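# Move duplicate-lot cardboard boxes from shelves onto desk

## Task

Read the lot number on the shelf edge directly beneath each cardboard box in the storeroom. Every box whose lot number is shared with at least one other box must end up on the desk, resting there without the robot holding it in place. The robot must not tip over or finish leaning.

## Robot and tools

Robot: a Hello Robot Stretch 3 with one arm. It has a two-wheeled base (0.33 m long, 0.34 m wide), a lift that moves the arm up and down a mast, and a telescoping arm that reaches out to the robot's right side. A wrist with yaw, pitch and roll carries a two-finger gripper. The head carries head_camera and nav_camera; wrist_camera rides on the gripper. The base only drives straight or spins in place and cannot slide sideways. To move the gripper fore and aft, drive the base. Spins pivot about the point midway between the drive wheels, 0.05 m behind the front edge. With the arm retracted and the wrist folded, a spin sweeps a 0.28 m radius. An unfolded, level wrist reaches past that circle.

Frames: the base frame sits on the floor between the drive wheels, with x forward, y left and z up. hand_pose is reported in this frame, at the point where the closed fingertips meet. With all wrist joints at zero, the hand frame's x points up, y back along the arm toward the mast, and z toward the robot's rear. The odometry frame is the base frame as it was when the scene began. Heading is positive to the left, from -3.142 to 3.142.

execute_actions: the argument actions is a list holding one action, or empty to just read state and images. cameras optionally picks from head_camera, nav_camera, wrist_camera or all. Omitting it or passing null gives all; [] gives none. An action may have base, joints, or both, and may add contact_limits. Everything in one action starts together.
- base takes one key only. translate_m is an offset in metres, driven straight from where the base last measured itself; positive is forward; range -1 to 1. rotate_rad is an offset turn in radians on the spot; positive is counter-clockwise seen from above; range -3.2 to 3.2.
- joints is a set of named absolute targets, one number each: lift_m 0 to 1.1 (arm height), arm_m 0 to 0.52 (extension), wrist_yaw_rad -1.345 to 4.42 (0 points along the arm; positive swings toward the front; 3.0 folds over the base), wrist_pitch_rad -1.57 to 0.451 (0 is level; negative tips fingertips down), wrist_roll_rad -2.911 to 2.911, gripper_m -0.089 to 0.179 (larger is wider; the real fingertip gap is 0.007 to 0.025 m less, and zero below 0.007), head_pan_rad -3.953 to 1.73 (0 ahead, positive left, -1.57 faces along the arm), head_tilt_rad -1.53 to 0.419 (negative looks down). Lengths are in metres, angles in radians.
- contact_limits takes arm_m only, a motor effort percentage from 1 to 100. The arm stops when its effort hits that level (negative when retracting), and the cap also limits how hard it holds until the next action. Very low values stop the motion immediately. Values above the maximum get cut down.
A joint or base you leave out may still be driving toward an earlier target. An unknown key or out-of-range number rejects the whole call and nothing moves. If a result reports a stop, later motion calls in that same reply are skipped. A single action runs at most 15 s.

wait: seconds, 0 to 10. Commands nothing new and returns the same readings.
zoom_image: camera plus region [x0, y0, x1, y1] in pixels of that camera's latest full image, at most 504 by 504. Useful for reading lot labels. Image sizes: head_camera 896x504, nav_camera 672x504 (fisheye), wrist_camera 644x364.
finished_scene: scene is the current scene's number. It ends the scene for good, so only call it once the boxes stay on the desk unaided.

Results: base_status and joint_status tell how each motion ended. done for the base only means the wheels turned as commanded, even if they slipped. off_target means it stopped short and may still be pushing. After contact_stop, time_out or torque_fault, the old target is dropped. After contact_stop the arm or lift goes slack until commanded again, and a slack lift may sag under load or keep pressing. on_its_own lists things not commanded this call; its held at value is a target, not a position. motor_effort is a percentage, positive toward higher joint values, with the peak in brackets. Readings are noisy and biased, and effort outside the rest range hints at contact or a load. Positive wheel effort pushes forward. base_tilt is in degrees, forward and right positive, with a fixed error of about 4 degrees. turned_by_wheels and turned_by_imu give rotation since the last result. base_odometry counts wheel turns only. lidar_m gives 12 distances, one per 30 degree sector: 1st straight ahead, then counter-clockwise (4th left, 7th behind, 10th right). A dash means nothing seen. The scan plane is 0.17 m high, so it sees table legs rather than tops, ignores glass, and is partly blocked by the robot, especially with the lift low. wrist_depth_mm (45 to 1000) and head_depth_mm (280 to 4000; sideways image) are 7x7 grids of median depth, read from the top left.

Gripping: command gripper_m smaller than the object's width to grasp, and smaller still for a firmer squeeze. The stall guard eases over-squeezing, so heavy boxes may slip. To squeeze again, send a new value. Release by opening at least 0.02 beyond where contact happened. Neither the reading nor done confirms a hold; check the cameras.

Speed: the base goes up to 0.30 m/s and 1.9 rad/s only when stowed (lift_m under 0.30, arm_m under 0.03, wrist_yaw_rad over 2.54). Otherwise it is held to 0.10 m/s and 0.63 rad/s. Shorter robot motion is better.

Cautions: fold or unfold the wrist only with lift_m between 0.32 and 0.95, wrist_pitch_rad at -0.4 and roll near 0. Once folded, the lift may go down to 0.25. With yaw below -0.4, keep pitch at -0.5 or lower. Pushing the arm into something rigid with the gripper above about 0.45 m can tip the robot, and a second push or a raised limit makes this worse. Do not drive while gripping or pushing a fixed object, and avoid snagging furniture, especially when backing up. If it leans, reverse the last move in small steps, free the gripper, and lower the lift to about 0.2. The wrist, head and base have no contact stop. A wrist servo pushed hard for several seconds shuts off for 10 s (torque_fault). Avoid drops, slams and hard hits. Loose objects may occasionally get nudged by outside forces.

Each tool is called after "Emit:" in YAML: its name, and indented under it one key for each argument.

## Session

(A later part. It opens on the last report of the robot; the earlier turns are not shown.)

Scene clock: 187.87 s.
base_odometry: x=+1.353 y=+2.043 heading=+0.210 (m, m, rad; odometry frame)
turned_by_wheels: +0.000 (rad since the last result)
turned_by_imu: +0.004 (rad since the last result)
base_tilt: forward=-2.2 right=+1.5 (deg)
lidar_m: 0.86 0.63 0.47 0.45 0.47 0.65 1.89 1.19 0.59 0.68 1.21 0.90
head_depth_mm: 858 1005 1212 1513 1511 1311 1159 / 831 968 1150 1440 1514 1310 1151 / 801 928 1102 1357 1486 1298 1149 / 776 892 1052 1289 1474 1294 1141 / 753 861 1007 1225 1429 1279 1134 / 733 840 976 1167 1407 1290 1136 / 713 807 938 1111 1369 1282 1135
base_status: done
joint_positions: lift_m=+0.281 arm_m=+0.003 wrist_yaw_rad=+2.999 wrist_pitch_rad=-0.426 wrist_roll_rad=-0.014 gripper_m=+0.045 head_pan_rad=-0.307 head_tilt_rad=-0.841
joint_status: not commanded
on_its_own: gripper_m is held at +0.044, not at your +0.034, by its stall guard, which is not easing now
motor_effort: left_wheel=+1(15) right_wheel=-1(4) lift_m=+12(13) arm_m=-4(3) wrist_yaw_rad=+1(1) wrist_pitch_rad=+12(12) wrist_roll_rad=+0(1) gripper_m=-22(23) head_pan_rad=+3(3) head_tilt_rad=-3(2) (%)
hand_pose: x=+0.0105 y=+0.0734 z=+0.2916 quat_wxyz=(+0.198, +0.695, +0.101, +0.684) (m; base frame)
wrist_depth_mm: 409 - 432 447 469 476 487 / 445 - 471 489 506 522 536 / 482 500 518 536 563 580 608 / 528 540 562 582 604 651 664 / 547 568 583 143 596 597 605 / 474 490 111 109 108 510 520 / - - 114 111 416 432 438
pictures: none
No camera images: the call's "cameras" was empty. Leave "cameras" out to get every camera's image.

Emit:
execute_actions:
  actions:
    - {"base":{"translate_m":0.36}}
  cameras: []

Emit:
execute_actions:
  actions:
    - {"base":{"rotate_rad":-1.6},"joints":{"head_pan_rad":0,"head_tilt_rad":-0.5}}
  cameras: []

Emit:
execute_actions:
  actions:
    - {"base":{"translate_m":1.0}}
  cameras: []

Emit:
execute_actions:
  actions:
    - {"base":{"translate_m":1.0}}
  cameras: ["nav_camera"]

Scene clock: 198.33 s.
base_odometry: x=+1.705 y=+2.118 heading=+0.210 (m, m, rad; odometry frame)
turned_by_wheels: +0.000 (rad since the last result)
turned_by_imu: +0.001 (rad since the last result)
base_tilt: forward=-2.2 right=+1.2 (deg)
lidar_m: 0.50 0.52 0.46 0.45 0.47 0.65 1.88 0.79 0.78 1.84 0.70 0.52
head_depth_mm: 477 557 669 844 1138 1302 1154 / 461 534 640 796 1051 1279 1152 / 446 515 611 754 978 1258 1143 / 433 499 585 713 914 1223 1147 / 420 481 562 681 861 1169 1139 / 408 463 542 648 806 1078 1134 / 396 449 521 619 764 1001 1130
base_status: done
joint_positions: lift_m=+0.281 arm_m=+0.003 wrist_yaw_rad=+2.999 wrist_pitch_rad=-0.426 wrist_roll_rad=-0.014 gripper_m=+0.045 head_pan_rad=-0.307 head_tilt_rad=-0.841
joint_status: not commanded
on_its_own: gripper_m is held at +0.044, not at your +0.034, by its stall guard, which is not easing now
motor_effort: left_wheel=+2(15) right_wheel=-1(4) lift_m=+12(13) arm_m=-3(3) wrist_yaw_rad=+1(0) wrist_pitch_rad=+12(12) wrist_roll_rad=+0(1) gripper_m=-22(23) head_pan_rad=+3(3) head_tilt_rad=-3(2) (%)
hand_pose: x=+0.0104 y=+0.0734 z=+0.2916 quat_wxyz=(+0.198, +0.695, +0.101, +0.684) (m; base frame)
wrist_depth_mm: 403 - 429 441 460 466 478 / 443 - 469 475 497 519 506 / 479 502 510 538 547 571 514 / 520 544 562 576 605 614 518 / 548 558 573 143 589 603 517 / 476 499 112 109 108 497 496 / - - 114 111 421 442 440
pictures: none
No camera images: the call's "cameras" was empty. Leave "cameras" out to get every camera's image.

Scene clock: 200.60 s.
base_odometry: x=+1.705 y=+2.118 heading=-1.390 (m, m, rad; odometry frame)
turned_by_wheels: -1.600 (rad since the last result)
turned_by_imu: -1.589 (rad since the last result)
base_tilt: forward=-2.1 right=+1.2 (deg)
lidar_m: 2.07 0.73 0.52 0.50 0.52 0.47 0.45 0.46 0.62 1.65 1.48 0.78
head_depth_mm: 2936 3156 3426 2850 2069 1385 1309 / 2905 3097 3444 2812 2060 1613 1332 / 2882 3159 3487 2770 2042 1614 1330 / 2862 3165 3451 2775 2048 1589 1334 / 2866 3082 3409 2738 2039 1582 1320 / 2746 3036 3062 2591 2006 1595 1314 / 1799 1821 1820 1818 1824 1574 1314
base_status: done
joint_positions: lift_m=+0.281 arm_m=+0.003 wrist_yaw_rad=+2.999 wrist_pitch_rad=-0.426 wrist_roll_rad=-0.014 gripper_m=+0.045 head_pan_rad=-0.007 head_tilt_rad=-0.507
joint_status: all done
on_its_own: gripper_m is held at +0.044, not at your +0.034, by its stall guard, which is not easing now
motor_effort: left_wheel=+3(17) right_wheel=-2(5) lift_m=+13(12) arm_m=-4(4) wrist_yaw_rad=+2(1) wrist_pitch_rad=+12(12) wrist_roll_rad=+0(1) gripper_m=-21(21) head_pan_rad=+3(24) head_tilt_rad=+2(19) (%)
hand_pose: x=+0.0104 y=+0.0734 z=+0.2916 quat_wxyz=(+0.198, +0.695, +0.101, +0.684) (m; base frame)
wrist_depth_mm: 439 - 472 502 514 538 558 / 480 - 518 541 567 592 620 / 515 535 568 585 611 653 690 / 560 583 615 638 672 699 727 / 547 561 580 144 589 592 605 / 479 495 111 109 108 504 511 / - - 114 111 419 435 438
pictures: none
No camera images: the call's "cameras" was empty. Leave "cameras" out to get every camera's image.

Scene clock: 205.63 s.
base_odometry: x=+1.885 y=+1.134 heading=-1.390 (m, m, rad; odometry frame)
turned_by_wheels: +0.000 (rad since the last result)
turned_by_imu: +0.004 (rad since the last result)
base_tilt: forward=-2.2 right=+1.7 (deg)
lidar_m: 2.10 0.74 0.54 0.52 0.53 0.72 1.45 1.51 0.53 0.51 2.74 2.03
head_depth_mm: 2016 2179 2191 2511 2054 1617 1339 / 1988 2158 2376 2567 2053 1609 1332 / 1991 2175 2334 2528 2041 1599 1324 / 1976 2137 2373 2547 2025 1597 1318 / 1979 2133 2346 2506 2037 1587 1322 / 1948 2128 2356 2498 2029 1598 1322 / 1845 1856 1822 1837 1797 1567 1311
base_status: done
joint_positions: lift_m=+0.281 arm_m=+0.003 wrist_yaw_rad=+2.999 wrist_pitch_rad=-0.426 wrist_roll_rad=-0.014 gripper_m=+0.045 head_pan_rad=-0.007 head_tilt_rad=-0.507
joint_status: not commanded
on_its_own: gripper_m is held at +0.044, not at your +0.034, by its stall guard, which is not easing now
motor_effort: left_wheel=+2(16) right_wheel=-2(3) lift_m=+13(13) arm_m=-4(3) wrist_yaw_rad=+2(0) wrist_pitch_rad=+12(12) wrist_roll_rad=+0(1) gripper_m=-22(22) head_pan_rad=+3(3) head_tilt_rad=+2(2) (%)
hand_pose: x=+0.0104 y=+0.0734 z=+0.2916 quat_wxyz=(+0.198, +0.695, +0.101, +0.684) (m; base frame)
wrist_depth_mm: 455 - 488 508 525 544 564 / 486 - 527 545 575 603 625 / 528 555 587 597 630 672 695 / 577 595 639 662 675 715 747 / 565 567 580 143 601 602 616 / 478 500 111 109 108 510 514 / - - 114 112 419 431 438
pictures: none
No camera images: the call's "cameras" was empty. Leave "cameras" out to get every camera's image.

Scene clock: 210.67 s.
base_odometry: x=+2.066 y=+0.150 heading=-1.389 (m, m, rad; odometry frame)
turned_by_wheels: +0.000 (rad since the last result)
turned_by_imu: +0.004 (rad since the last result)
base_tilt: forward=-2.0 right=+1.4 (deg)
lidar_m: 1.32 0.75 0.55 0.53 0.54 0.74 2.00 1.12 1.39 3.77 1.88 1.17
head_depth_mm: 1108 1199 1323 1455 1649 1618 1330 / 1106 1200 1310 1451 1630 1625 1335 / 1098 1198 1312 1448 1614 1615 1330 / 1102 1203 1297 1446 1619 1605 1332 / 1092 1185 1298 1431 1623 1591 1315 / 1085 1179 1284 1435 1611 1598 1313 / 1081 1178 1296 1413 1589 1579 1313
base_status: done
joint_positions: lift_m=+0.281 arm_m=+0.003 wrist_yaw_rad=+2.999 wrist_pitch_rad=-0.426 wrist_roll_rad=-0.014 gripper_m=+0.045 head_pan_rad=-0.007 head_tilt_rad=-0.506
joint_status: not commanded
on_its_own: gripper_m is held at +0.044, not at your +0.034, by its stall guard, which is not easing now
motor_effort: left_wheel=+2(16) right_wheel=-1(3) lift_m=+13(13) arm_m=-4(3) wrist_yaw_rad=+1(1) wrist_pitch_rad=+12(12) wrist_roll_rad=+0(1) gripper_m=-23(21) head_pan_rad=+3(2) head_tilt_rad=+2(2) (%)
hand_pose: x=+0.0104 y=+0.0734 z=+0.2916 quat_wxyz=(+0.198, +0.695, +0.101, +0.684) (m; base frame)
wrist_depth_mm: 465 - 497 516 533 552 579 / 497 - 546 564 591 604 636 / 549 555 604 613 631 683 727 / 578 600 652 645 678 721 753 / 574 568 587 143 590 602 606 / 482 497 111 109 108 507 507 / - - 114 111 421 436 437
pictures: nav_camera (sideways: a quarter turn counterclockwise sets it upright)
Images, in order (width x height): nav_camera 672x504.

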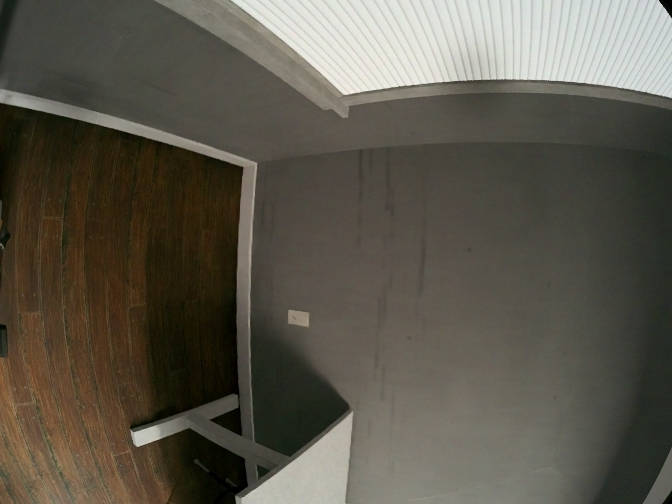

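Emit:
execute_actions:
  actions:
    - {"base":{"translate_m":0.97},"joints":{"head_pan_rad":-1.57,"head_tilt_rad":-0.7}}
  cameras: []

Emit:
execute_actions:
  actions:
    - {"joints":{"lift_m":0.85}}
  cameras: ["head_camera","nav_camera"]

Scene clock: 222.57 s.
base_odometry: x=+2.241 y=-0.804 heading=-1.389 (m, m, rad; odometry frame)
turned_by_wheels: +0.000 (rad since the last result)
turned_by_imu: +0.003 (rad since the last result)
base_tilt: forward=-2.0 right=+1.2 (deg)
lidar_m: 0.34 0.35 0.48 0.53 0.55 0.75 2.03 2.04 2.78 0.77 0.48 0.35
head_depth_mm: 3606 3960 1292 932 1692 1410 1214 / 3638 1799 1224 927 1695 1379 1208 / 3681 1808 1216 917 1620 1375 1206 / 3811 1783 1211 915 1211 1336 1197 / 3647 1753 1202 912 1671 1356 1193 / 1675 1549 1199 904 1583 1358 1198 / 1085 1090 1092 904 1122 1131 1110
base_status: done
joint_positions: lift_m=+0.281 arm_m=+0.003 wrist_yaw_rad=+2.999 wrist_pitch_rad=-0.426 wrist_roll_rad=-0.014 gripper_m=+0.045 head_pan_rad=-1.563 head_tilt_rad=-0.692
joint_status: all done
on_its_own: gripper_m is held at +0.044, not at your +0.034, by its stall guard, which is not easing now
motor_effort: left_wheel=+2(15) right_wheel=-1(4) lift_m=+12(12) arm_m=-3(3) wrist_yaw_rad=+1(1) wrist_pitch_rad=+12(12) wrist_roll_rad=+1(1) gripper_m=-22(22) head_pan_rad=-4(44) head_tilt_rad=-2(14) (%)
hand_pose: x=+0.0104 y=+0.0734 z=+0.2916 quat_wxyz=(+0.198, +0.695, +0.101, +0.684) (m; base frame)
wrist_depth_mm: 474 - 500 523 532 470 340 / 510 - 539 570 595 470 343 / 550 575 607 622 642 478 346 / 596 609 650 663 674 491 350 / 556 578 576 143 588 481 352 / 477 500 111 109 108 456 352 / - - 114 112 420 419 343
pictures: none
No camera images: the call's "cameras" was empty. Leave "cameras" out to get every camera's image.

Scene clock: 228.57 s.
base_odometry: x=+2.241 y=-0.804 heading=-1.389 (m, m, rad; odometry frame)
turned_by_wheels: +0.000 (rad since the last result)
turned_by_imu: -0.001 (rad since the last result)
base_tilt: forward=-2.0 right=+1.5 (deg)
lidar_m: 0.34 0.35 0.48 0.53 0.55 0.75 2.04 2.04 2.78 0.77 0.48 0.35
head_depth_mm: 3577 3970 1288 931 1695 1473 - / 3609 1811 1225 925 1684 1470 - / 3608 1802 1212 921 1641 1388 - / 3712 1778 1212 914 1221 1360 - / 3613 1759 1203 911 1656 1418 - / 1674 1541 1193 905 1564 1386 1225 / 1085 1092 1098 905 1119 1134 1112
base_status: not commanded
joint_positions: lift_m=+0.849 arm_m=+0.003 wrist_yaw_rad=+2.999 wrist_pitch_rad=-0.426 wrist_roll_rad=-0.014 gripper_m=+0.045 head_pan_rad=-1.563 head_tilt_rad=-0.692
joint_status: all done
on_its_own: gripper_m is held at +0.044, not at your +0.034, by its stall guard, which is not easing now
motor_effort: left_wheel=+2(2) right_wheel=-1(1) lift_m=+41(43) arm_m=-4(3) wrist_yaw_rad=+1(1) wrist_pitch_rad=+12(12) wrist_roll_rad=+0(1) gripper_m=-22(21) head_pan_rad=-4(3) head_tilt_rad=-3(2) (%)
hand_pose: x=+0.0104 y=+0.0734 z=+0.8601 quat_wxyz=(+0.198, +0.695, +0.102, +0.684) (m; base frame)
wrist_depth_mm: 467 - 501 523 541 473 338 / 493 - 548 570 593 475 343 / 551 568 594 622 638 478 345 / 606 630 661 705 713 493 350 / 668 705 701 144 671 494 349 / 750 778 111 109 108 477 356 / 849 900 114 111 727 480 359
pictures: head_camera (sideways: a quarter turn clockwise sets it upright), nav_camera (sideways: a quarter turn counterclockwise sets it upright)
Images, in order (width x height): head_camera 896x504, nav_camera 672x504.

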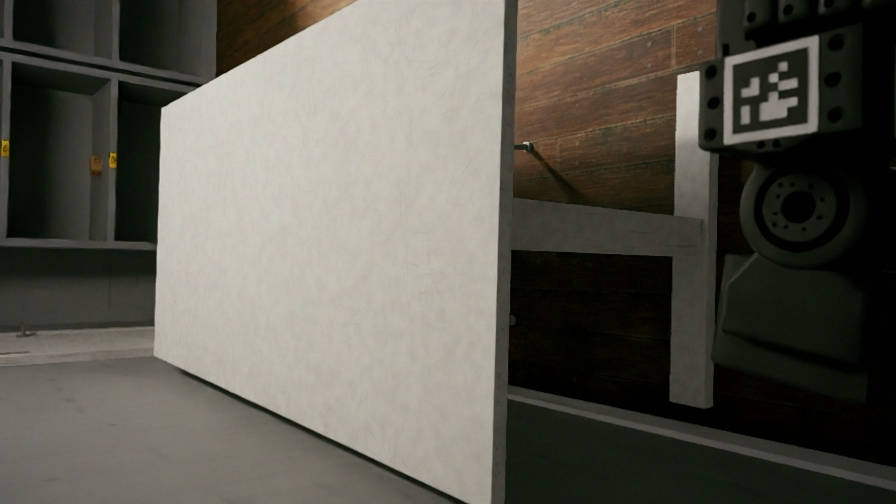

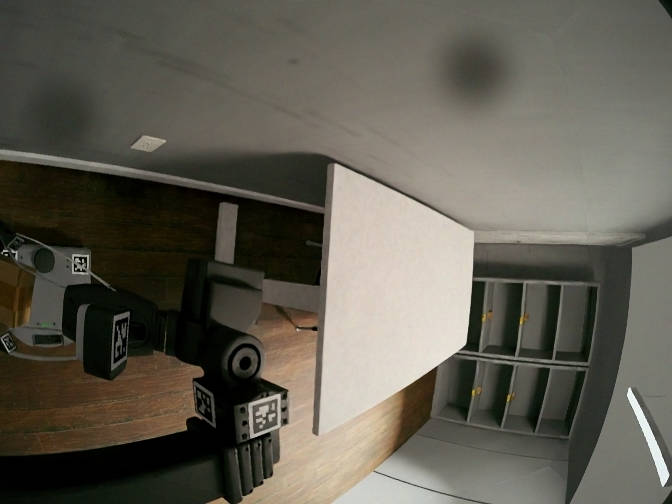

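Emit:
execute_actions:
  actions:
    - {"joints":{"wrist_yaw_rad":0.0,"lift_m":0.8}}
  cameras: []

Emit:
execute_actions:
  actions:
    - {"joints":{"wrist_pitch_rad":-0.1,"arm_m":0.45,"lift_m":0.74}}
  cameras: ["head_camera","wrist_camera"]

Scene clock: 240.20 s.
base_odometry: x=+2.241 y=-0.804 heading=-1.389 (m, m, rad; odometry frame)
turned_by_wheels: +0.000 (rad since the last result)
turned_by_imu: -0.001 (rad since the last result)
base_tilt: forward=-2.0 right=+1.3 (deg)
lidar_m: 0.34 0.35 0.48 0.53 0.55 0.75 2.03 2.04 2.78 0.77 0.48 0.35
head_depth_mm: 3689 3873 1236 929 1681 1416 - / 3698 1806 1225 930 1699 1379 - / 3725 1782 1216 920 1624 1369 - / 3725 1763 1213 913 1137 - - / 3603 1765 1203 908 1659 1351 1196 / 1689 1543 1193 907 1583 1351 1196 / 1086 1095 1096 902 1124 1136 1116
base_status: not commanded
joint_positions: lift_m=+0.801 arm_m=+0.003 wrist_yaw_rad=+0.002 wrist_pitch_rad=-0.426 wrist_roll_rad=-0.014 gripper_m=+0.045 head_pan_rad=-1.563 head_tilt_rad=-0.692
joint_status: all done
on_its_own: gripper_m is held at +0.044, not at your +0.034, by its stall guard, which is not easing now
motor_effort: left_wheel=+1(1) right_wheel=-1(1) lift_m=+13(37) arm_m=-3(4) wrist_yaw_rad=-1(0) wrist_pitch_rad=+12(12) wrist_roll_rad=+0(1) gripper_m=-22(22) head_pan_rad=-3(4) head_tilt_rad=-2(2) (%)
hand_pose: x=-0.0211 y=-0.3712 z=+0.8116 quat_wxyz=(+0.696, +0.151, -0.686, -0.148) (m; base frame)
wrist_depth_mm: 426 625 - - - - - / 433 582 665 703 720 886 - / 438 472 481 485 498 507 - / 429 633 - 657 - - - / 435 643 - 143 - - - / 440 561 111 109 108 - - / 427 702 882 112 902 945 966
pictures: none
No camera images: the call's "cameras" was empty. Leave "cameras" out to get every camera's image.

Scene clock: 244.67 s.
base_odometry: x=+2.241 y=-0.804 heading=-1.389 (m, m, rad; odometry frame)
turned_by_wheels: +0.000 (rad since the last result)
turned_by_imu: +0.000 (rad since the last result)
base_tilt: forward=-2.2 right=+1.3 (deg)
lidar_m: 0.34 0.35 0.48 0.53 0.55 0.75 2.03 2.04 2.78 0.77 0.48 0.35
head_depth_mm: 3642 3922 1240 931 1684 1447 - / 3593 1820 1220 960 - - 1185 / 3688 1790 1277 859 1621 1369 1205 / 3715 1770 1266 854 1208 1335 1197 / 3623 1760 1205 911 1658 1350 1192 / 1673 1527 1188 904 1570 1361 1193 / 1084 1088 1098 904 1123 1133 1118
base_status: not commanded
joint_positions: lift_m=+0.741 arm_m=+0.450 wrist_yaw_rad=+0.000 wrist_pitch_rad=-0.136 wrist_roll_rad=-0.014 gripper_m=+0.045 head_pan_rad=-1.563 head_tilt_rad=-0.692
joint_status: all done
on_its_own: gripper_m is held at +0.044, not at your +0.034, by its stall guard, which is not easing now
motor_effort: left_wheel=+1(2) right_wheel=-1(1) lift_m=+12(13) arm_m=+2(2) wrist_yaw_rad=+0(0) wrist_pitch_rad=+17(17) wrist_roll_rad=+1(1) gripper_m=-22(22) head_pan_rad=-4(3) head_tilt_rad=-3(3) (%)
hand_pose: x=-0.0214 y=-0.8453 z=+0.8207 quat_wxyz=(+0.710, +0.049, -0.700, -0.048) (m; base frame)
wrist_depth_mm: 427 625 - - - - - / 433 627 - - - - - / 438 645 - - - - - / 432 562 573 580 595 615 - / 374 380 397 145 402 407 414 / 286 300 112 109 108 307 308 / 231 234 217 112 231 242 246
pictures: head_camera (sideways: a quarter turn clockwise sets it upright), wrist_camera
Images, in order (width x height): head_camera 896x504, wrist_camera 644x364.

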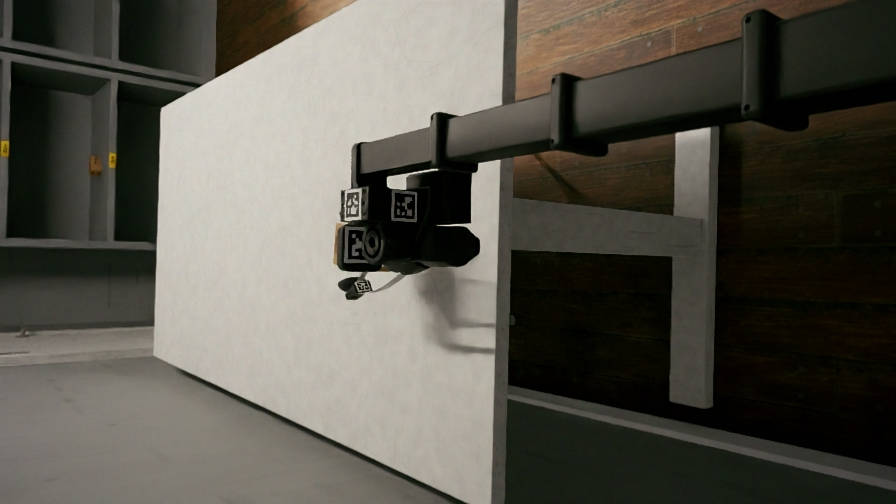

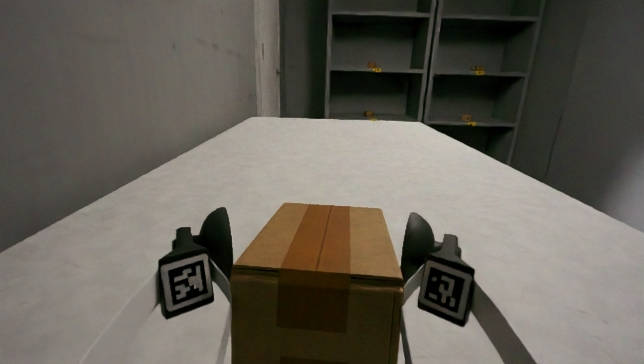

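Emit:
execute_actions:
  actions:
    - {"joints":{"lift_m":0.683}}
  cameras: []

Scene clock: 250.23 s.
base_odometry: x=+2.241 y=-0.804 heading=-1.389 (m, m, rad; odometry frame)
turned_by_wheels: +0.000 (rad since the last result)
turned_by_imu: +0.000 (rad since the last result)
base_tilt: forward=-1.9 right=+1.3 (deg)
lidar_m: 0.34 0.35 0.48 0.53 0.55 0.75 2.04 2.04 2.77 0.77 0.48 0.35
head_depth_mm: 3641 3880 1231 928 1694 1408 1205 / 3552 1798 1226 926 1737 - - / 3627 1783 1215 - 1595 1369 1204 / 3726 1772 1215 - 1206 1332 1198 / 3694 1750 1196 911 1655 1360 1194 / 1676 1537 1194 903 1575 1356 1198 / 1091 1098 1101 903 1118 1131 1116
base_status: not commanded
joint_positions: lift_m=+0.684 arm_m=+0.450 wrist_yaw_rad=+0.000 wrist_pitch_rad=-0.136 wrist_roll_rad=-0.014 gripper_m=+0.045 head_pan_rad=-1.563 head_tilt_rad=-0.692
joint_status: all done
on_its_own: gripper_m is held at +0.044, not at your +0.034, by its stall guard, which is not easing now
motor_effort: left_wheel=+1(1) right_wheel=-1(1) lift_m=+12(11) arm_m=+1(2) wrist_yaw_rad=+0(1) wrist_pitch_rad=+17(17) wrist_roll_rad=+1(1) gripper_m=-22(21) head_pan_rad=-3(4) head_tilt_rad=-3(3) (%)
hand_pose: x=-0.0214 y=-0.8453 z=+0.7637 quat_wxyz=(+0.710, +0.049, -0.700, -0.048) (m; base frame)
wrist_depth_mm: 432 628 - - - - - / 433 626 - - - - - / 436 591 756 793 848 - - / 378 384 396 404 416 427 444 / 258 266 276 145 279 283 287 / 197 209 112 109 108 210 213 / 159 161 151 111 159 167 170
pictures: none
No camera images: the call's "cameras" was empty. Leave "cameras" out to get every camera's image.

Emit:
execute_actions:
  actions:
    - {"joints":{"lift_m":0.672}}
  cameras: []

Emit:
execute_actions:
  actions:
    - {"joints":{"gripper_m":0.12}}
  cameras: ["wrist_camera"]

Emit:
execute_actions:
  actions:
    - {"joints":{"arm_m":0.003,"lift_m":0.70}}
  cameras: ["head_camera"]

Scene clock: 256.10 s.
base_odometry: x=+2.241 y=-0.804 heading=-1.389 (m, m, rad; odometry frame)
turned_by_wheels: +0.000 (rad since the last result)
turned_by_imu: +0.000 (rad since the last result)
base_tilt: forward=-2.2 right=+1.3 (deg)
lidar_m: 0.34 0.35 0.48 0.53 0.55 0.75 2.03 2.03 2.77 0.77 0.48 0.35
head_depth_mm: 3620 3940 1231 932 1690 1416 1229 / 3644 1808 1221 929 1737 - - / 3663 1788 1218 - 1573 1363 1208 / 3633 1787 1212 - 1216 1331 1201 / 3533 1762 1203 913 1662 1360 1199 / 1670 1551 1191 906 1573 1357 1198 / 1089 1095 1090 904 1120 1137 1111
base_status: not commanded
joint_positions: lift_m=+0.673 arm_m=+0.450 wrist_yaw_rad=+0.000 wrist_pitch_rad=-0.133 wrist_roll_rad=-0.014 gripper_m=+0.045 head_pan_rad=-1.563 head_tilt_rad=-0.692
joint_status: all done
on_its_own: gripper_m is held at +0.044, not at your +0.034, by its stall guard, which is not easing now
motor_effort: left_wheel=+1(2) right_wheel=-1(1) lift_m=+12(12) arm_m=+1(2) wrist_yaw_rad=+1(1) wrist_pitch_rad=+16(17) wrist_roll_rad=+1(1) gripper_m=-22(22) head_pan_rad=-3(3) head_tilt_rad=-2(3) (%)
hand_pose: x=-0.0214 y=-0.8455 z=+0.7536 quat_wxyz=(+0.711, +0.048, -0.700, -0.047) (m; base frame)
wrist_depth_mm: 429 622 - - - - - / 431 633 - - - - - / 432 586 697 747 798 - - / 350 359 369 377 387 398 410 / 239 243 256 139 247 261 267 / 183 192 112 108 107 195 197 / 147 148 138 112 147 154 156
pictures: none
No camera images: the call's "cameras" was empty. Leave "cameras" out to get every camera's image.

Scene clock: 257.33 s.
base_odometry: x=+2.241 y=-0.804 heading=-1.389 (m, m, rad; odometry frame)
turned_by_wheels: +0.000 (rad since the last result)
turned_by_imu: +0.000 (rad since the last result)
base_tilt: forward=-2.1 right=+1.6 (deg)
lidar_m: 0.34 0.35 0.48 0.53 0.55 0.75 2.04 2.03 2.78 0.77 0.48 0.35
head_depth_mm: 3595 3957 1231 933 1688 1412 1232 / 3646 1803 1222 926 1727 - - / 3625 1785 1216 - 1584 1361 1206 / 3730 1770 1207 - 1211 1330 1201 / 3604 1763 1203 908 1659 1356 1199 / 1677 1538 1189 906 1573 1360 1195 / 1087 1093 1105 904 1121 1138 1112
base_status: not commanded
joint_positions: lift_m=+0.673 arm_m=+0.450 wrist_yaw_rad=+0.000 wrist_pitch_rad=-0.126 wrist_roll_rad=-0.014 gripper_m=+0.120 head_pan_rad=-1.563 head_tilt_rad=-0.692
joint_status: all done
motor_effort: left_wheel=+1(1) right_wheel=-1(1) lift_m=+12(12) arm_m=+2(1) wrist_yaw_rad=+0(1) wrist_pitch_rad=+13(15) wrist_roll_rad=+0(1) gripper_m=+0(92) head_pan_rad=-3(3) head_tilt_rad=-2(2) (%)
hand_pose: x=-0.0214 y=-0.8458 z=+0.7552 quat_wxyz=(+0.711, +0.045, -0.701, -0.045) (m; base frame)
wrist_depth_mm: 430 628 - - - - - / 427 624 - - - - - / 434 596 731 783 828 - - / 355 364 377 389 398 408 425 / 244 256 252 148 245 269 270 / 185 - 122 111 151 199 200 / 155 147 140 111 146 150 159
pictures: wrist_camera
Images, in order (width x height): wrist_camera 644x364.

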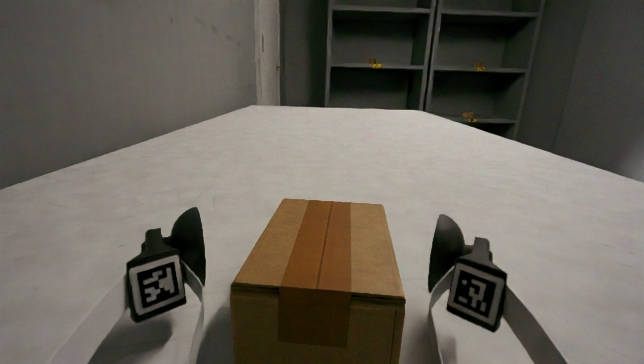

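Scene clock: 261.80 s.
base_odometry: x=+2.241 y=-0.804 heading=-1.389 (m, m, rad; odometry frame)
turned_by_wheels: +0.000 (rad since the last result)
turned_by_imu: +0.000 (rad since the last result)
base_tilt: forward=-2.0 right=+1.3 (deg)
lidar_m: 0.34 0.35 0.48 0.53 0.55 0.75 2.03 2.04 2.79 0.77 0.48 0.35
head_depth_mm: 3571 3911 1288 932 1689 1413 1228 / 3639 1823 1230 926 1686 1372 1229 / 3655 1811 1216 923 1624 1378 1224 / 3708 1781 1206 914 1213 1360 - / 3564 1763 1201 910 1667 1355 1199 / 1680 1538 1198 905 1581 1356 1190 / 1091 1092 1098 903 1127 1137 1119
base_status: not commanded
joint_positions: lift_m=+0.699 arm_m=+0.003 wrist_yaw_rad=+0.000 wrist_pitch_rad=-0.125 wrist_roll_rad=-0.014 gripper_m=+0.120 head_pan_rad=-1.563 head_tilt_rad=-0.692
joint_status: all done
motor_effort: left_wheel=+0(1) right_wheel=-1(1) lift_m=+40(42) arm_m=-4(1) wrist_yaw_rad=+1(1) wrist_pitch_rad=+12(12) wrist_roll_rad=+1(0) gripper_m=+1(0) head_pan_rad=-3(3) head_tilt_rad=-3(3) (%)
hand_pose: x=-0.0215 y=-0.3995 z=+0.7821 quat_wxyz=(+0.711, +0.045, -0.701, -0.044) (m; base frame)
wrist_depth_mm: 425 627 - - - - - / 430 637 - - - - - / 437 628 924 - - - - / 428 461 470 484 494 518 - / 434 608 - 579 - - - / 439 - - 611 - - - / 418 675 - - - - -
pictures: head_camera (sideways: a quarter turn clockwise sets it upright)
Images, in order (width x height): head_camera 896x504.

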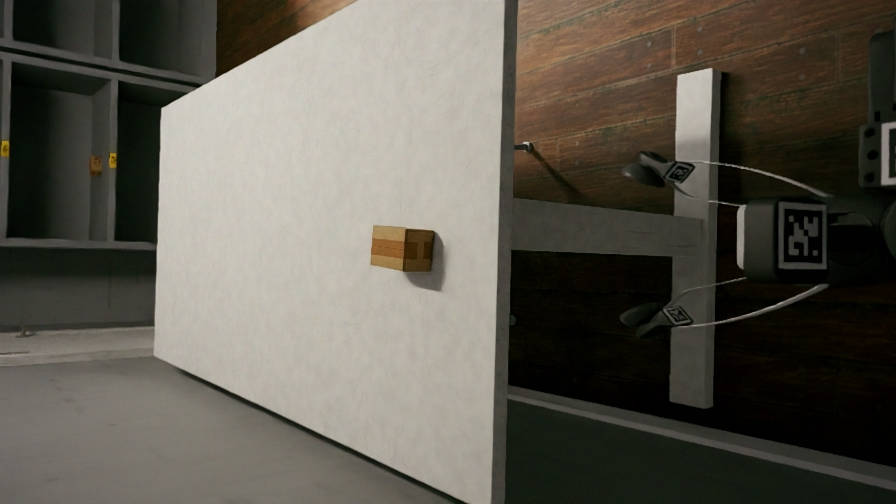

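Emit:
execute_actions:
  actions:
    - {"base":{"translate_m":-0.2},"joints":{"wrist_pitch_rad":-0.4,"wrist_yaw_rad":3.0,"lift_m":0.5,"gripper_m":0.05}}
  cameras: []

Emit:
execute_actions:
  actions:
    - {"base":{"translate_m":-0.2},"joints":{"lift_m":0.28}}
  cameras: []

Emit:
execute_actions:
  actions:
    - {"base":{"translate_m":-0.45}}
  cameras: []

Emit:
execute_actions:
  actions:
    - {"base":{"rotate_rad":-1.57},"joints":{"head_pan_rad":0,"head_tilt_rad":-0.5}}
  cameras: ["nav_camera"]

Emit:
execute_actions:
  actions:
    - {"base":{"translate_m":1.0}}
  cameras: []

Emit:
execute_actions:
  actions:
    - {"base":{"translate_m":1.0}}
  cameras: []

Emit:
execute_actions:
  actions:
    - {"base":{"translate_m":0.9}}
  cameras: ["nav_camera","head_camera"]

Scene clock: 279.63 s.
base_odometry: x=+2.205 y=-0.607 heading=-1.389 (m, m, rad; odometry frame)
turned_by_wheels: +0.000 (rad since the last result)
turned_by_imu: -0.001 (rad since the last result)
base_tilt: forward=-2.0 right=+1.4 (deg)
lidar_m: 0.54 0.56 0.55 0.53 0.55 0.75 1.99 1.84 2.49 0.77 0.77 0.56
head_depth_mm: 3675 3847 2813 2092 1698 1417 1213 / 3507 3819 2789 956 1698 1393 1212 / 3670 1924 1214 922 1680 1371 1202 / 3607 1778 1211 916 1670 1367 1200 / 3829 1762 1195 909 1173 1325 1198 / 2602 1740 1196 906 1612 1360 1191 / 1757 1621 1195 900 1598 1352 1191
base_status: done
joint_positions: lift_m=+0.501 arm_m=+0.003 wrist_yaw_rad=+2.999 wrist_pitch_rad=-0.416 wrist_roll_rad=-0.014 gripper_m=+0.050 head_pan_rad=-1.563 head_tilt_rad=-0.692
joint_status: all done
motor_effort: left_wheel=+2(6) right_wheel=-1(4) lift_m=+12(34) arm_m=-2(4) wrist_yaw_rad=+0(1) wrist_pitch_rad=+7(10) wrist_roll_rad=+0(0) gripper_m=-1(92) head_pan_rad=-3(3) head_tilt_rad=-3(2) (%)
hand_pose: x=+0.0108 y=+0.0742 z=+0.5139 quat_wxyz=(+0.195, +0.696, +0.098, +0.685) (m; base frame)
wrist_depth_mm: 463 - 497 519 529 553 537 / 500 - 547 559 585 610 542 / 547 559 600 622 644 672 534 / 599 625 654 687 732 739 552 / 673 701 - 750 813 790 560 / 708 723 - 768 759 726 563 / 645 648 645 662 653 673 560
pictures: none
No camera images: the call's "cameras" was empty. Leave "cameras" out to get every camera's image.

Scene clock: 283.20 s.
base_odometry: x=+2.169 y=-0.410 heading=-1.389 (m, m, rad; odometry frame)
turned_by_wheels: +0.000 (rad since the last result)
turned_by_imu: -0.001 (rad since the last result)
base_tilt: forward=-2.0 right=+1.3 (deg)
lidar_m: 0.74 0.76 0.55 0.53 0.55 0.75 1.99 1.65 2.21 1.30 0.83 0.77
head_depth_mm: 3648 3813 2823 2100 1689 1415 1204 / 3645 3838 2799 2087 1692 1404 1203 / 3645 3674 2735 2080 1696 1395 1205 / 3717 3657 1274 949 1662 1386 1199 / 3616 1782 1202 910 1665 1362 1188 / 3550 1744 1188 910 1616 1350 1197 / 2342 1722 1179 902 1137 1339 1192
base_status: done
joint_positions: lift_m=+0.281 arm_m=+0.003 wrist_yaw_rad=+2.999 wrist_pitch_rad=-0.416 wrist_roll_rad=-0.014 gripper_m=+0.050 head_pan_rad=-1.563 head_tilt_rad=-0.692
joint_status: all done
motor_effort: left_wheel=+1(16) right_wheel=-1(4) lift_m=+11(12) arm_m=-4(4) wrist_yaw_rad=+2(0) wrist_pitch_rad=+8(8) wrist_roll_rad=+1(1) gripper_m=+0(0) head_pan_rad=-4(3) head_tilt_rad=-3(3) (%)
hand_pose: x=+0.0106 y=+0.0741 z=+0.2938 quat_wxyz=(+0.195, +0.696, +0.098, +0.685) (m; base frame)
wrist_depth_mm: 470 - 495 516 536 557 584 / 508 - 547 565 583 616 645 / 554 553 583 614 642 690 688 / 588 592 642 673 685 724 696 / 576 570 - 599 629 607 610 / 488 503 - 512 512 514 514 / 436 - - - 432 437 438
pictures: none
No camera images: the call's "cameras" was empty. Leave "cameras" out to get every camera's image.

Scene clock: 286.37 s.
base_odometry: x=+2.087 y=+0.032 heading=-1.389 (m, m, rad; odometry frame)
turned_by_wheels: +0.000 (rad since the last result)
turned_by_imu: -0.002 (rad since the last result)
base_tilt: forward=-2.1 right=+1.3 (deg)
lidar_m: 1.20 0.75 0.55 0.53 0.55 0.74 2.01 1.22 1.56 3.81 1.08 1.09
head_depth_mm: 3200 3245 2809 2111 1688 1407 1213 / 3619 3846 2761 2098 1699 1414 1200 / 3614 3839 2756 2078 1672 1400 1206 / 3714 3813 2746 2076 1674 1389 1202 / 3725 3755 2719 2059 1653 1389 1206 / 3593 3525 2703 2058 1650 1385 1192 / 3686 1717 2329 2056 1656 1369 1193
base_status: done
joint_positions: lift_m=+0.281 arm_m=+0.003 wrist_yaw_rad=+2.999 wrist_pitch_rad=-0.416 wrist_roll_rad=-0.014 gripper_m=+0.050 head_pan_rad=-1.563 head_tilt_rad=-0.692
joint_status: not commanded
motor_effort: left_wheel=+2(10) right_wheel=-1(6) lift_m=+11(12) arm_m=-4(3) wrist_yaw_rad=+1(0) wrist_pitch_rad=+8(8) wrist_roll_rad=+0(1) gripper_m=+0(0) head_pan_rad=-3(3) head_tilt_rad=-3(2) (%)
hand_pose: x=+0.0106 y=+0.0741 z=+0.2938 quat_wxyz=(+0.195, +0.696, +0.098, +0.685) (m; base frame)
wrist_depth_mm: 466 - 495 508 531 551 579 / 504 - 543 563 586 605 639 / 537 555 596 614 639 683 721 / 582 607 644 653 682 713 745 / 573 568 - 604 627 606 617 / 482 495 - 517 509 510 522 / 435 - - - 433 435 444
pictures: none
No camera images: the call's "cameras" was empty. Leave "cameras" out to get every camera's image.

Scene clock: 288.53 s.
base_odometry: x=+2.087 y=+0.032 heading=-2.959 (m, m, rad; odometry frame)
turned_by_wheels: -1.570 (rad since the last result)
turned_by_imu: -1.559 (rad since the last result)
base_tilt: forward=-2.1 right=+1.2 (deg)
lidar_m: 3.81 1.08 1.08 1.19 0.76 0.55 0.53 0.55 0.74 1.97 1.22 1.56
head_depth_mm: 3020 2959 2979 2640 2061 1617 1334 / 3598 3886 3951 2834 2063 1611 1337 / 3652 - - 2787 2036 1612 1330 / 3657 3928 3872 2776 2024 1594 1326 / 3601 3925 - 2745 2020 1593 1312 / 3557 3744 3921 2768 2020 1590 1322 / 3681 3937 1894 2501 1988 1587 1311
base_status: done
joint_positions: lift_m=+0.281 arm_m=+0.003 wrist_yaw_rad=+2.999 wrist_pitch_rad=-0.416 wrist_roll_rad=-0.014 gripper_m=+0.050 head_pan_rad=-0.007 head_tilt_rad=-0.507
joint_status: all done
motor_effort: left_wheel=+4(17) right_wheel=-2(6) lift_m=+11(12) arm_m=-3(3) wrist_yaw_rad=+0(1) wrist_pitch_rad=+8(7) wrist_roll_rad=+0(0) gripper_m=+0(1) head_pan_rad=+3(43) head_tilt_rad=+2(13) (%)
hand_pose: x=+0.0106 y=+0.0741 z=+0.2938 quat_wxyz=(+0.195, +0.696, +0.098, +0.685) (m; base frame)
wrist_depth_mm: 741 - - - - - - / 762 - - - - - - / 732 931 946 965 966 944 - / 673 711 717 733 764 757 746 / 573 582 - 602 614 604 615 / 483 504 - 515 504 508 507 / 444 - - - 434 441 439
pictures: nav_camera (sideways: a quarter turn counterclockwise sets it upright)
Images, in order (width x height): nav_camera 672x504.

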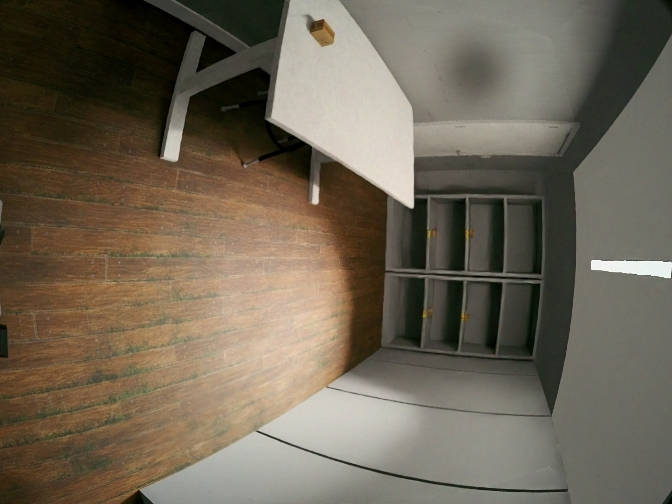

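Scene clock: 293.57 s.
base_odometry: x=+1.104 y=-0.149 heading=-2.959 (m, m, rad; odometry frame)
turned_by_wheels: +0.000 (rad since the last result)
turned_by_imu: +0.004 (rad since the last result)
base_tilt: forward=-2.0 right=+1.4 (deg)
lidar_m: 2.78 1.25 0.62 0.78 0.78 1.59 1.53 1.59 1.15 1.10 1.14 1.56
head_depth_mm: 2742 2829 2884 2701 2056 1630 1338 / 2743 3021 3359 2802 2044 1613 1331 / 2728 3008 3298 2788 2040 1599 1326 / 2700 2880 3085 2821 2024 1595 1328 / 2781 2911 3317 2797 2018 1611 1324 / 2737 3008 3265 2754 2002 1577 1317 / 2573 2853 3095 2721 1993 1589 1327
base_status: done
joint_positions: lift_m=+0.281 arm_m=+0.003 wrist_yaw_rad=+2.999 wrist_pitch_rad=-0.416 wrist_roll_rad=-0.014 gripper_m=+0.050 head_pan_rad=-0.007 head_tilt_rad=-0.507
joint_status: not commanded
motor_effort: left_wheel=+3(16) right_wheel=-1(4) lift_m=+12(12) arm_m=-4(3) wrist_yaw_rad=+0(0) wrist_pitch_rad=+8(8) wrist_roll_rad=+1(0) gripper_m=+0(0) head_pan_rad=+3(3) head_tilt_rad=+2(3) (%)
hand_pose: x=+0.0106 y=+0.0741 z=+0.2938 quat_wxyz=(+0.195, +0.696, +0.098, +0.685) (m; base frame)
wrist_depth_mm: - - - - - - - / - - - - - - - / 892 910 944 954 970 - 954 / 700 712 731 724 736 749 765 / 581 579 - 590 627 601 612 / 475 505 - 513 499 504 517 / 436 - - - 430 436 438
pictures: none
No camera images: the call's "cameras" was empty. Leave "cameras" out to get every camera's image.

Scene clock: 298.60 s.
base_odometry: x=+0.121 y=-0.331 heading=-2.959 (m, m, rad; odometry frame)
turned_by_wheels: +0.000 (rad since the last result)
turned_by_imu: +0.004 (rad since the last result)
base_tilt: forward=-2.1 right=+1.3 (deg)
lidar_m: 1.77 1.69 1.25 0.73 1.25 0.89 2.55 1.56 1.14 1.10 1.14 1.56
head_depth_mm: 1900 2017 2228 2386 2054 1617 1335 / 1879 2050 2228 2388 2054 1605 1338 / 1704 1979 2195 2462 2048 1601 1321 / 1789 1888 2172 2266 2042 1606 1321 / 1878 1991 2189 2391 2035 1598 1319 / 1889 2013 2170 2401 2025 1599 1324 / 1861 1981 2172 2343 2009 1594 1314
base_status: done
joint_positions: lift_m=+0.281 arm_m=+0.003 wrist_yaw_rad=+2.999 wrist_pitch_rad=-0.416 wrist_roll_rad=-0.014 gripper_m=+0.050 head_pan_rad=-0.007 head_tilt_rad=-0.506
joint_status: not commanded
motor_effort: left_wheel=+2(15) right_wheel=-1(3) lift_m=+12(11) arm_m=-4(3) wrist_yaw_rad=+0(0) wrist_pitch_rad=+8(8) wrist_roll_rad=+1(0) gripper_m=+0(0) head_pan_rad=+3(3) head_tilt_rad=+2(2) (%)
hand_pose: x=+0.0106 y=+0.0741 z=+0.2938 quat_wxyz=(+0.195, +0.696, +0.098, +0.685) (m; base frame)
wrist_depth_mm: - - - - - - - / - - - - - - - / 908 931 931 903 991 - - / 710 705 730 696 746 762 766 / 573 577 - 588 617 611 614 / 486 505 - 503 497 512 521 / 438 - - - 431 436 444
pictures: none
No camera images: the call's "cameras" was empty. Leave "cameras" out to get every camera's image.

Scene clock: 303.30 s.
base_odometry: x=-0.765 y=-0.494 heading=-2.959 (m, m, rad; odometry frame)
turned_by_wheels: +0.000 (rad since the last result)
turned_by_imu: +0.003 (rad since the last result)
base_tilt: forward=-2.3 right=+1.3 (deg)
lidar_m: 0.87 1.15 1.23 1.19 1.25 1.13 3.45 1.56 1.14 1.10 1.14 1.37
head_depth_mm: 1105 1195 1062 1432 1218 1530 1328 / 728 1154 970 1432 1209 1521 1321 / 729 801 860 936 1066 1245 1313 / 1099 1176 1032 1418 1149 1436 1301 / 1094 1187 1026 1413 1194 1503 1304 / 1091 1186 1021 1416 1184 1495 1304 / 1087 1182 1000 1406 1178 1491 1304
base_status: done
joint_positions: lift_m=+0.281 arm_m=+0.003 wrist_yaw_rad=+2.999 wrist_pitch_rad=-0.416 wrist_roll_rad=-0.014 gripper_m=+0.050 head_pan_rad=-0.007 head_tilt_rad=-0.506
joint_status: not commanded
motor_effort: left_wheel=+1(16) right_wheel=-1(4) lift_m=+11(11) arm_m=-3(3) wrist_yaw_rad=+1(0) wrist_pitch_rad=+8(8) wrist_roll_rad=+0(0) gripper_m=+1(0) head_pan_rad=+3(2) head_tilt_rad=+3(3) (%)
hand_pose: x=+0.0106 y=+0.0741 z=+0.2938 quat_wxyz=(+0.195, +0.696, +0.098, +0.685) (m; base frame)
wrist_depth_mm: - - - - - - - / - - - - - - 901 / 902 909 951 945 982 - 902 / 702 707 718 737 738 747 767 / 563 574 - 589 632 611 614 / 478 506 - 514 503 504 523 / 435 - - - 433 438 439
pictures: head_camera (sideways: a quarter turn clockwise sets it upright), nav_camera (sideways: a quarter turn counterclockwise sets it upright)
Images, in order (width x height): head_camera 896x504, nav_camera 672x504.

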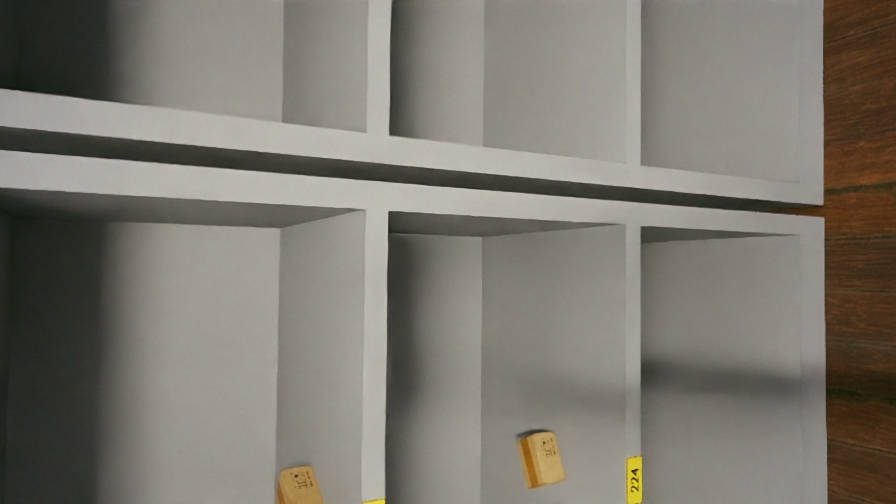

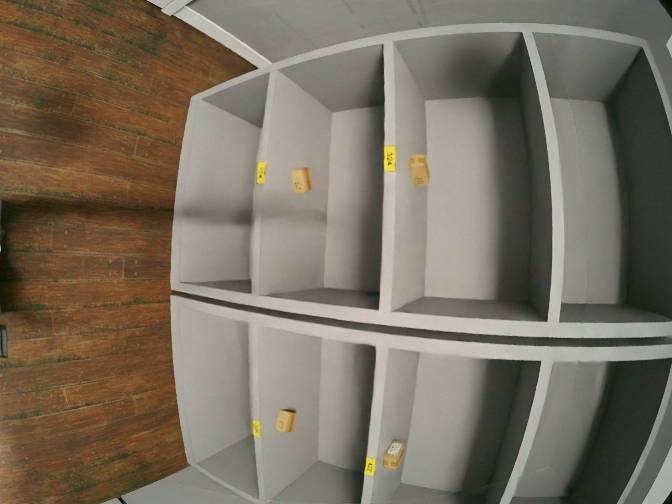

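Emit:
execute_actions:
  actions:
    - {"base":{"translate_m":0.3}}
  cameras: []

Emit:
execute_actions:
  actions:
    - {"base":{"rotate_rad":1.57},"joints":{"head_pan_rad":-1.57}}
  cameras: []

Emit:
execute_actions:
  actions:
    - {"base":{"translate_m":0.38},"joints":{"lift_m":0.94}}
  cameras: []

Emit:
execute_actions:
  actions:
    - {"joints":{"wrist_yaw_rad":0,"gripper_m":0.175}}
  cameras: []

Emit:
execute_actions:
  actions:
    - {"joints":{"wrist_pitch_rad":-0.15,"lift_m":1.0}}
  cameras: ["head_camera","wrist_camera"]

Scene clock: 314.77 s.
base_odometry: x=-1.060 y=-0.549 heading=-2.959 (m, m, rad; odometry frame)
turned_by_wheels: +0.000 (rad since the last result)
turned_by_imu: +0.001 (rad since the last result)
base_tilt: forward=-2.2 right=+1.4 (deg)
lidar_m: 0.56 1.05 0.94 1.19 1.23 1.37 3.76 1.55 1.14 1.10 1.14 0.58
head_depth_mm: 447 485 852 638 1177 954 1173 / 445 492 543 588 674 874 1171 / 629 619 608 599 684 778 870 / 833 907 960 657 1146 942 1039 / 825 903 951 656 1164 941 1162 / 827 899 952 651 1163 936 1162 / 827 904 948 647 1163 937 1162
base_status: done
joint_positions: lift_m=+0.281 arm_m=+0.003 wrist_yaw_rad=+2.999 wrist_pitch_rad=-0.416 wrist_roll_rad=-0.014 gripper_m=+0.050 head_pan_rad=-0.007 head_tilt_rad=-0.506
joint_status: not commanded
motor_effort: left_wheel=+1(14) right_wheel=+0(4) lift_m=+12(12) arm_m=-4(3) wrist_yaw_rad=+0(0) wrist_pitch_rad=+8(8) wrist_roll_rad=+0(0) gripper_m=+0(1) head_pan_rad=+3(3) head_tilt_rad=+2(2) (%)
hand_pose: x=+0.0106 y=+0.0741 z=+0.2938 quat_wxyz=(+0.195, +0.696, +0.098, +0.685) (m; base frame)
wrist_depth_mm: - - - - - 812 787 / - - - - - 886 872 / 877 902 955 967 974 877 840 / 704 705 738 731 740 728 638 / 575 578 - 594 623 615 574 / 487 502 - 513 500 511 513 / 441 - - - 438 435 443
pictures: none
No camera images: the call's "cameras" was empty. Leave "cameras" out to get every camera's image.

Scene clock: 317.07 s.
base_odometry: x=-1.059 y=-0.549 heading=-1.389 (m, m, rad; odometry frame)
turned_by_wheels: +1.570 (rad since the last result)
turned_by_imu: +1.559 (rad since the last result)
base_tilt: forward=-2.1 right=+1.3 (deg)
lidar_m: 1.19 1.23 1.37 3.76 1.55 1.14 1.10 1.14 0.58 0.57 1.05 0.94
head_depth_mm: 458 489 535 612 1177 951 1164 / 450 491 542 598 667 776 872 / 794 767 742 616 704 811 874 / 840 910 957 658 1178 946 1188 / 837 907 960 656 1171 939 1188 / 837 906 955 652 1177 934 1179 / 838 907 958 648 1174 929 1177
base_status: done
joint_positions: lift_m=+0.281 arm_m=+0.003 wrist_yaw_rad=+2.999 wrist_pitch_rad=-0.416 wrist_roll_rad=-0.014 gripper_m=+0.050 head_pan_rad=-1.563 head_tilt_rad=-0.506
joint_status: all done
motor_effort: left_wheel=-3(12) right_wheel=+1(8) lift_m=+12(12) arm_m=-2(4) wrist_yaw_rad=+1(2) wrist_pitch_rad=+8(8) wrist_roll_rad=+1(1) gripper_m=+0(1) head_pan_rad=-4(43) head_tilt_rad=+2(2) (%)
hand_pose: x=+0.0106 y=+0.0741 z=+0.2938 quat_wxyz=(+0.195, +0.696, +0.098, +0.685) (m; base frame)
wrist_depth_mm: - - - - - - - / - - - - - - - / 904 896 938 959 964 - - / 700 707 719 737 757 752 784 / 570 579 - 595 629 608 612 / 478 503 - 516 501 511 512 / 431 - - - 430 440 443
pictures: none
No camera images: the call's "cameras" was empty. Leave "cameras" out to get every camera's image.

Scene clock: 323.90 s.
base_odometry: x=-0.991 y=-0.923 heading=-1.389 (m, m, rad; odometry frame)
turned_by_wheels: +0.000 (rad since the last result)
turned_by_imu: +0.001 (rad since the last result)
base_tilt: forward=-2.0 right=+1.2 (deg)
lidar_m: 0.80 0.84 1.18 2.14 2.09 1.53 1.48 0.79 0.74 1.02 0.67 0.83
head_depth_mm: 842 917 977 670 1180 1031 - / 837 913 969 665 1179 1012 - / 838 915 963 663 1179 972 - / 845 915 962 660 1193 944 - / 839 913 964 655 1177 955 - / 840 910 960 653 1178 940 - / 840 914 952 648 1100 937 1136
base_status: done
joint_positions: lift_m=+0.939 arm_m=+0.003 wrist_yaw_rad=+3.000 wrist_pitch_rad=-0.416 wrist_roll_rad=-0.014 gripper_m=+0.050 head_pan_rad=-1.563 head_tilt_rad=-0.506
joint_status: all done
motor_effort: left_wheel=-3(15) right_wheel=+1(6) lift_m=+41(42) arm_m=-4(3) wrist_yaw_rad=+1(0) wrist_pitch_rad=+8(8) wrist_roll_rad=+0(1) gripper_m=+0(0) head_pan_rad=-3(3) head_tilt_rad=+2(2) (%)
hand_pose: x=+0.0106 y=+0.0741 z=+0.9523 quat_wxyz=(+0.195, +0.696, +0.098, +0.685) (m; base frame)
wrist_depth_mm: - - - - - - 823 / - - - - - - 827 / - - - - - - 848 / - - - - - - 804 / - - - - - - 830 / - - - - - - 831 / - - - - - - 837
pictures: none
No camera images: the call's "cameras" was empty. Leave "cameras" out to get every camera's image.

Scene clock: 326.40 s.
base_odometry: x=-0.991 y=-0.923 heading=-1.389 (m, m, rad; odometry frame)
turned_by_wheels: +0.000 (rad since the last result)
turned_by_imu: +0.000 (rad since the last result)
base_tilt: forward=-2.0 right=+1.4 (deg)
lidar_m: 0.80 0.84 1.18 2.14 2.09 1.53 1.48 0.79 0.74 1.02 0.67 0.83
head_depth_mm: 840 911 979 667 1180 1028 - / 839 912 967 665 1175 995 - / 841 915 965 662 1177 - - / 840 912 962 657 1176 - - / 842 913 960 654 1177 941 1185 / 841 915 962 653 1172 909 1190 / 837 911 957 647 1095 933 1136
base_status: not commanded
joint_positions: lift_m=+0.939 arm_m=+0.003 wrist_yaw_rad=+0.002 wrist_pitch_rad=-0.416 wrist_roll_rad=-0.014 gripper_m=+0.175 head_pan_rad=-1.563 head_tilt_rad=-0.506
joint_status: all done
motor_effort: left_wheel=-4(4) right_wheel=+1(1) lift_m=+41(41) arm_m=-3(3) wrist_yaw_rad=+0(2) wrist_pitch_rad=+8(8) wrist_roll_rad=+0(0) gripper_m=+1(95) head_pan_rad=-3(3) head_tilt_rad=+2(3) (%)
hand_pose: x=-0.0211 y=-0.3729 z=+0.9523 quat_wxyz=(+0.697, +0.148, -0.687, -0.145) (m; base frame)
wrist_depth_mm: 414 476 504 418 560 591 503 / 314 310 309 313 314 312 311 / 456 667 825 817 813 731 499 / 453 682 878 887 874 764 526 / 449 733 757 769 792 726 514 / 887 643 637 640 652 652 497 / - 581 571 573 573 584 545
pictures: none
No camera images: the call's "cameras" was empty. Leave "cameras" out to get every camera's image.

Scene clock: 327.77 s.
base_odometry: x=-0.991 y=-0.923 heading=-1.389 (m, m, rad; odometry frame)
turned_by_wheels: +0.000 (rad since the last result)
turned_by_imu: +0.000 (rad since the last result)
base_tilt: forward=-2.1 right=+1.3 (deg)
lidar_m: 0.80 0.84 1.18 2.14 2.09 1.53 1.48 0.79 0.74 1.02 0.67 0.83
head_depth_mm: 840 914 976 707 - - - / 844 915 972 666 - - - / 841 917 961 698 - - - / 838 913 954 694 - - - / 838 911 961 656 1175 927 1186 / 841 913 957 653 1144 935 1190 / 839 916 961 649 1101 932 1133
base_status: not commanded
joint_positions: lift_m=+0.999 arm_m=+0.003 wrist_yaw_rad=+0.002 wrist_pitch_rad=-0.175 wrist_roll_rad=-0.014 gripper_m=+0.175 head_pan_rad=-1.563 head_tilt_rad=-0.506
joint_status: all done
motor_effort: left_wheel=-4(4) right_wheel=+2(2) lift_m=+41(41) arm_m=-3(4) wrist_yaw_rad=-1(1) wrist_pitch_rad=+12(11) wrist_roll_rad=+0(0) gripper_m=+0(0) head_pan_rad=-4(3) head_tilt_rad=+2(2) (%)
hand_pose: x=-0.0211 y=-0.3964 z=+1.0698 quat_wxyz=(+0.709, +0.063, -0.699, -0.061) (m; base frame)
wrist_depth_mm: 451 655 686 678 694 677 534 / 452 659 722 719 717 702 517 / 461 617 769 738 753 718 520 / 423 463 483 483 500 511 478 / 354 356 359 357 355 366 359 / 432 812 891 876 889 893 489 / 479 691 768 770 761 738 483
pictures: head_camera (sideways: a quarter turn clockwise sets it upright), wrist_camera
Images, in order (width x height): head_camera 896x504, wrist_camera 644x364.

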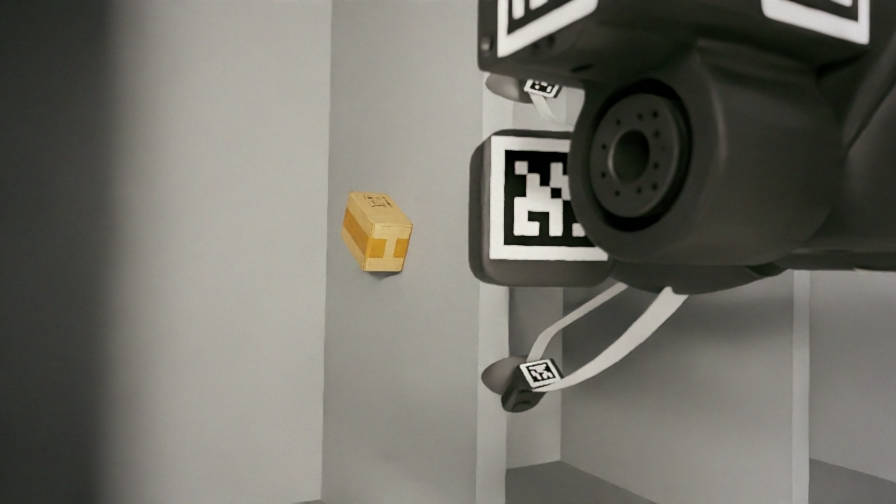

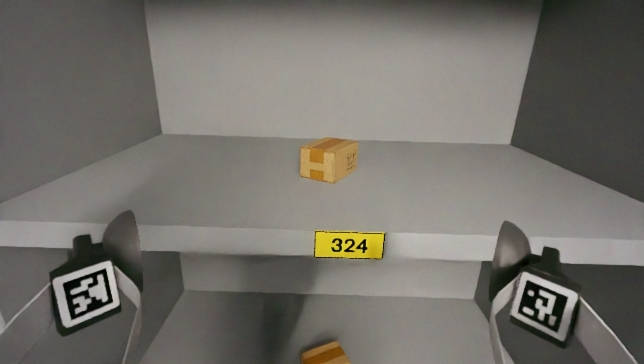

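Emit:
execute_actions:
  actions:
    - {"base":{"translate_m":0.07},"joints":{"wrist_yaw_rad":-0.38,"arm_m":0.26}}
  cameras: ["wrist_camera"]

Scene clock: 336.77 s.
base_odometry: x=-0.978 y=-0.991 heading=-1.389 (m, m, rad; odometry frame)
turned_by_wheels: +0.000 (rad since the last result)
turned_by_imu: +0.000 (rad since the last result)
base_tilt: forward=-2.0 right=+1.3 (deg)
lidar_m: 0.73 0.76 1.08 1.19 2.19 1.61 1.55 0.79 0.78 1.02 0.64 0.76
head_depth_mm: 840 914 - 624 1190 952 1195 / 844 915 939 616 1182 951 1197 / 842 914 - - 1174 940 1193 / 839 912 960 619 1178 942 1184 / 841 911 959 653 1176 939 1190 / 839 917 961 649 1178 939 1181 / 833 889 869 649 949 896 915
base_status: done
joint_positions: lift_m=+0.999 arm_m=+0.260 wrist_yaw_rad=-0.380 wrist_pitch_rad=-0.174 wrist_roll_rad=-0.014 gripper_m=+0.175 head_pan_rad=-1.563 head_tilt_rad=-0.506
joint_status: all done
motor_effort: left_wheel=-3(6) right_wheel=+1(4) lift_m=+40(40) arm_m=+2(0) wrist_yaw_rad=+0(1) wrist_pitch_rad=+11(12) wrist_roll_rad=+0(0) gripper_m=+0(1) head_pan_rad=-3(4) head_tilt_rad=+2(2) (%)
hand_pose: x=-0.1134 y=-0.6351 z=+1.0698 quat_wxyz=(+0.685, -0.071, -0.699, -0.194) (m; base frame)
wrist_depth_mm: 382 411 452 491 552 515 404 / 400 432 472 525 582 527 410 / 416 450 492 545 626 533 413 / 425 453 475 481 496 505 419 / 322 344 251 320 343 361 357 / - 254 249 259 263 264 270 / 197 206 208 211 213 209 215
pictures: wrist_camera
Images, in order (width x height): wrist_camera 644x364.

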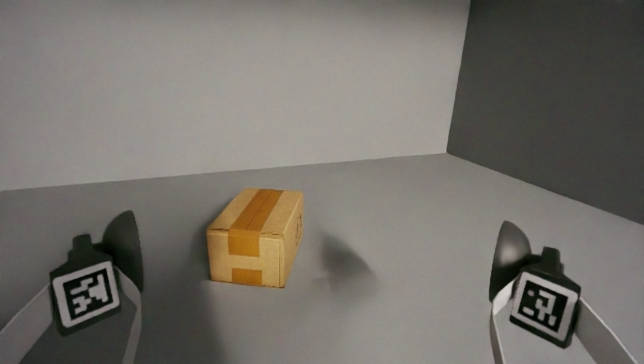

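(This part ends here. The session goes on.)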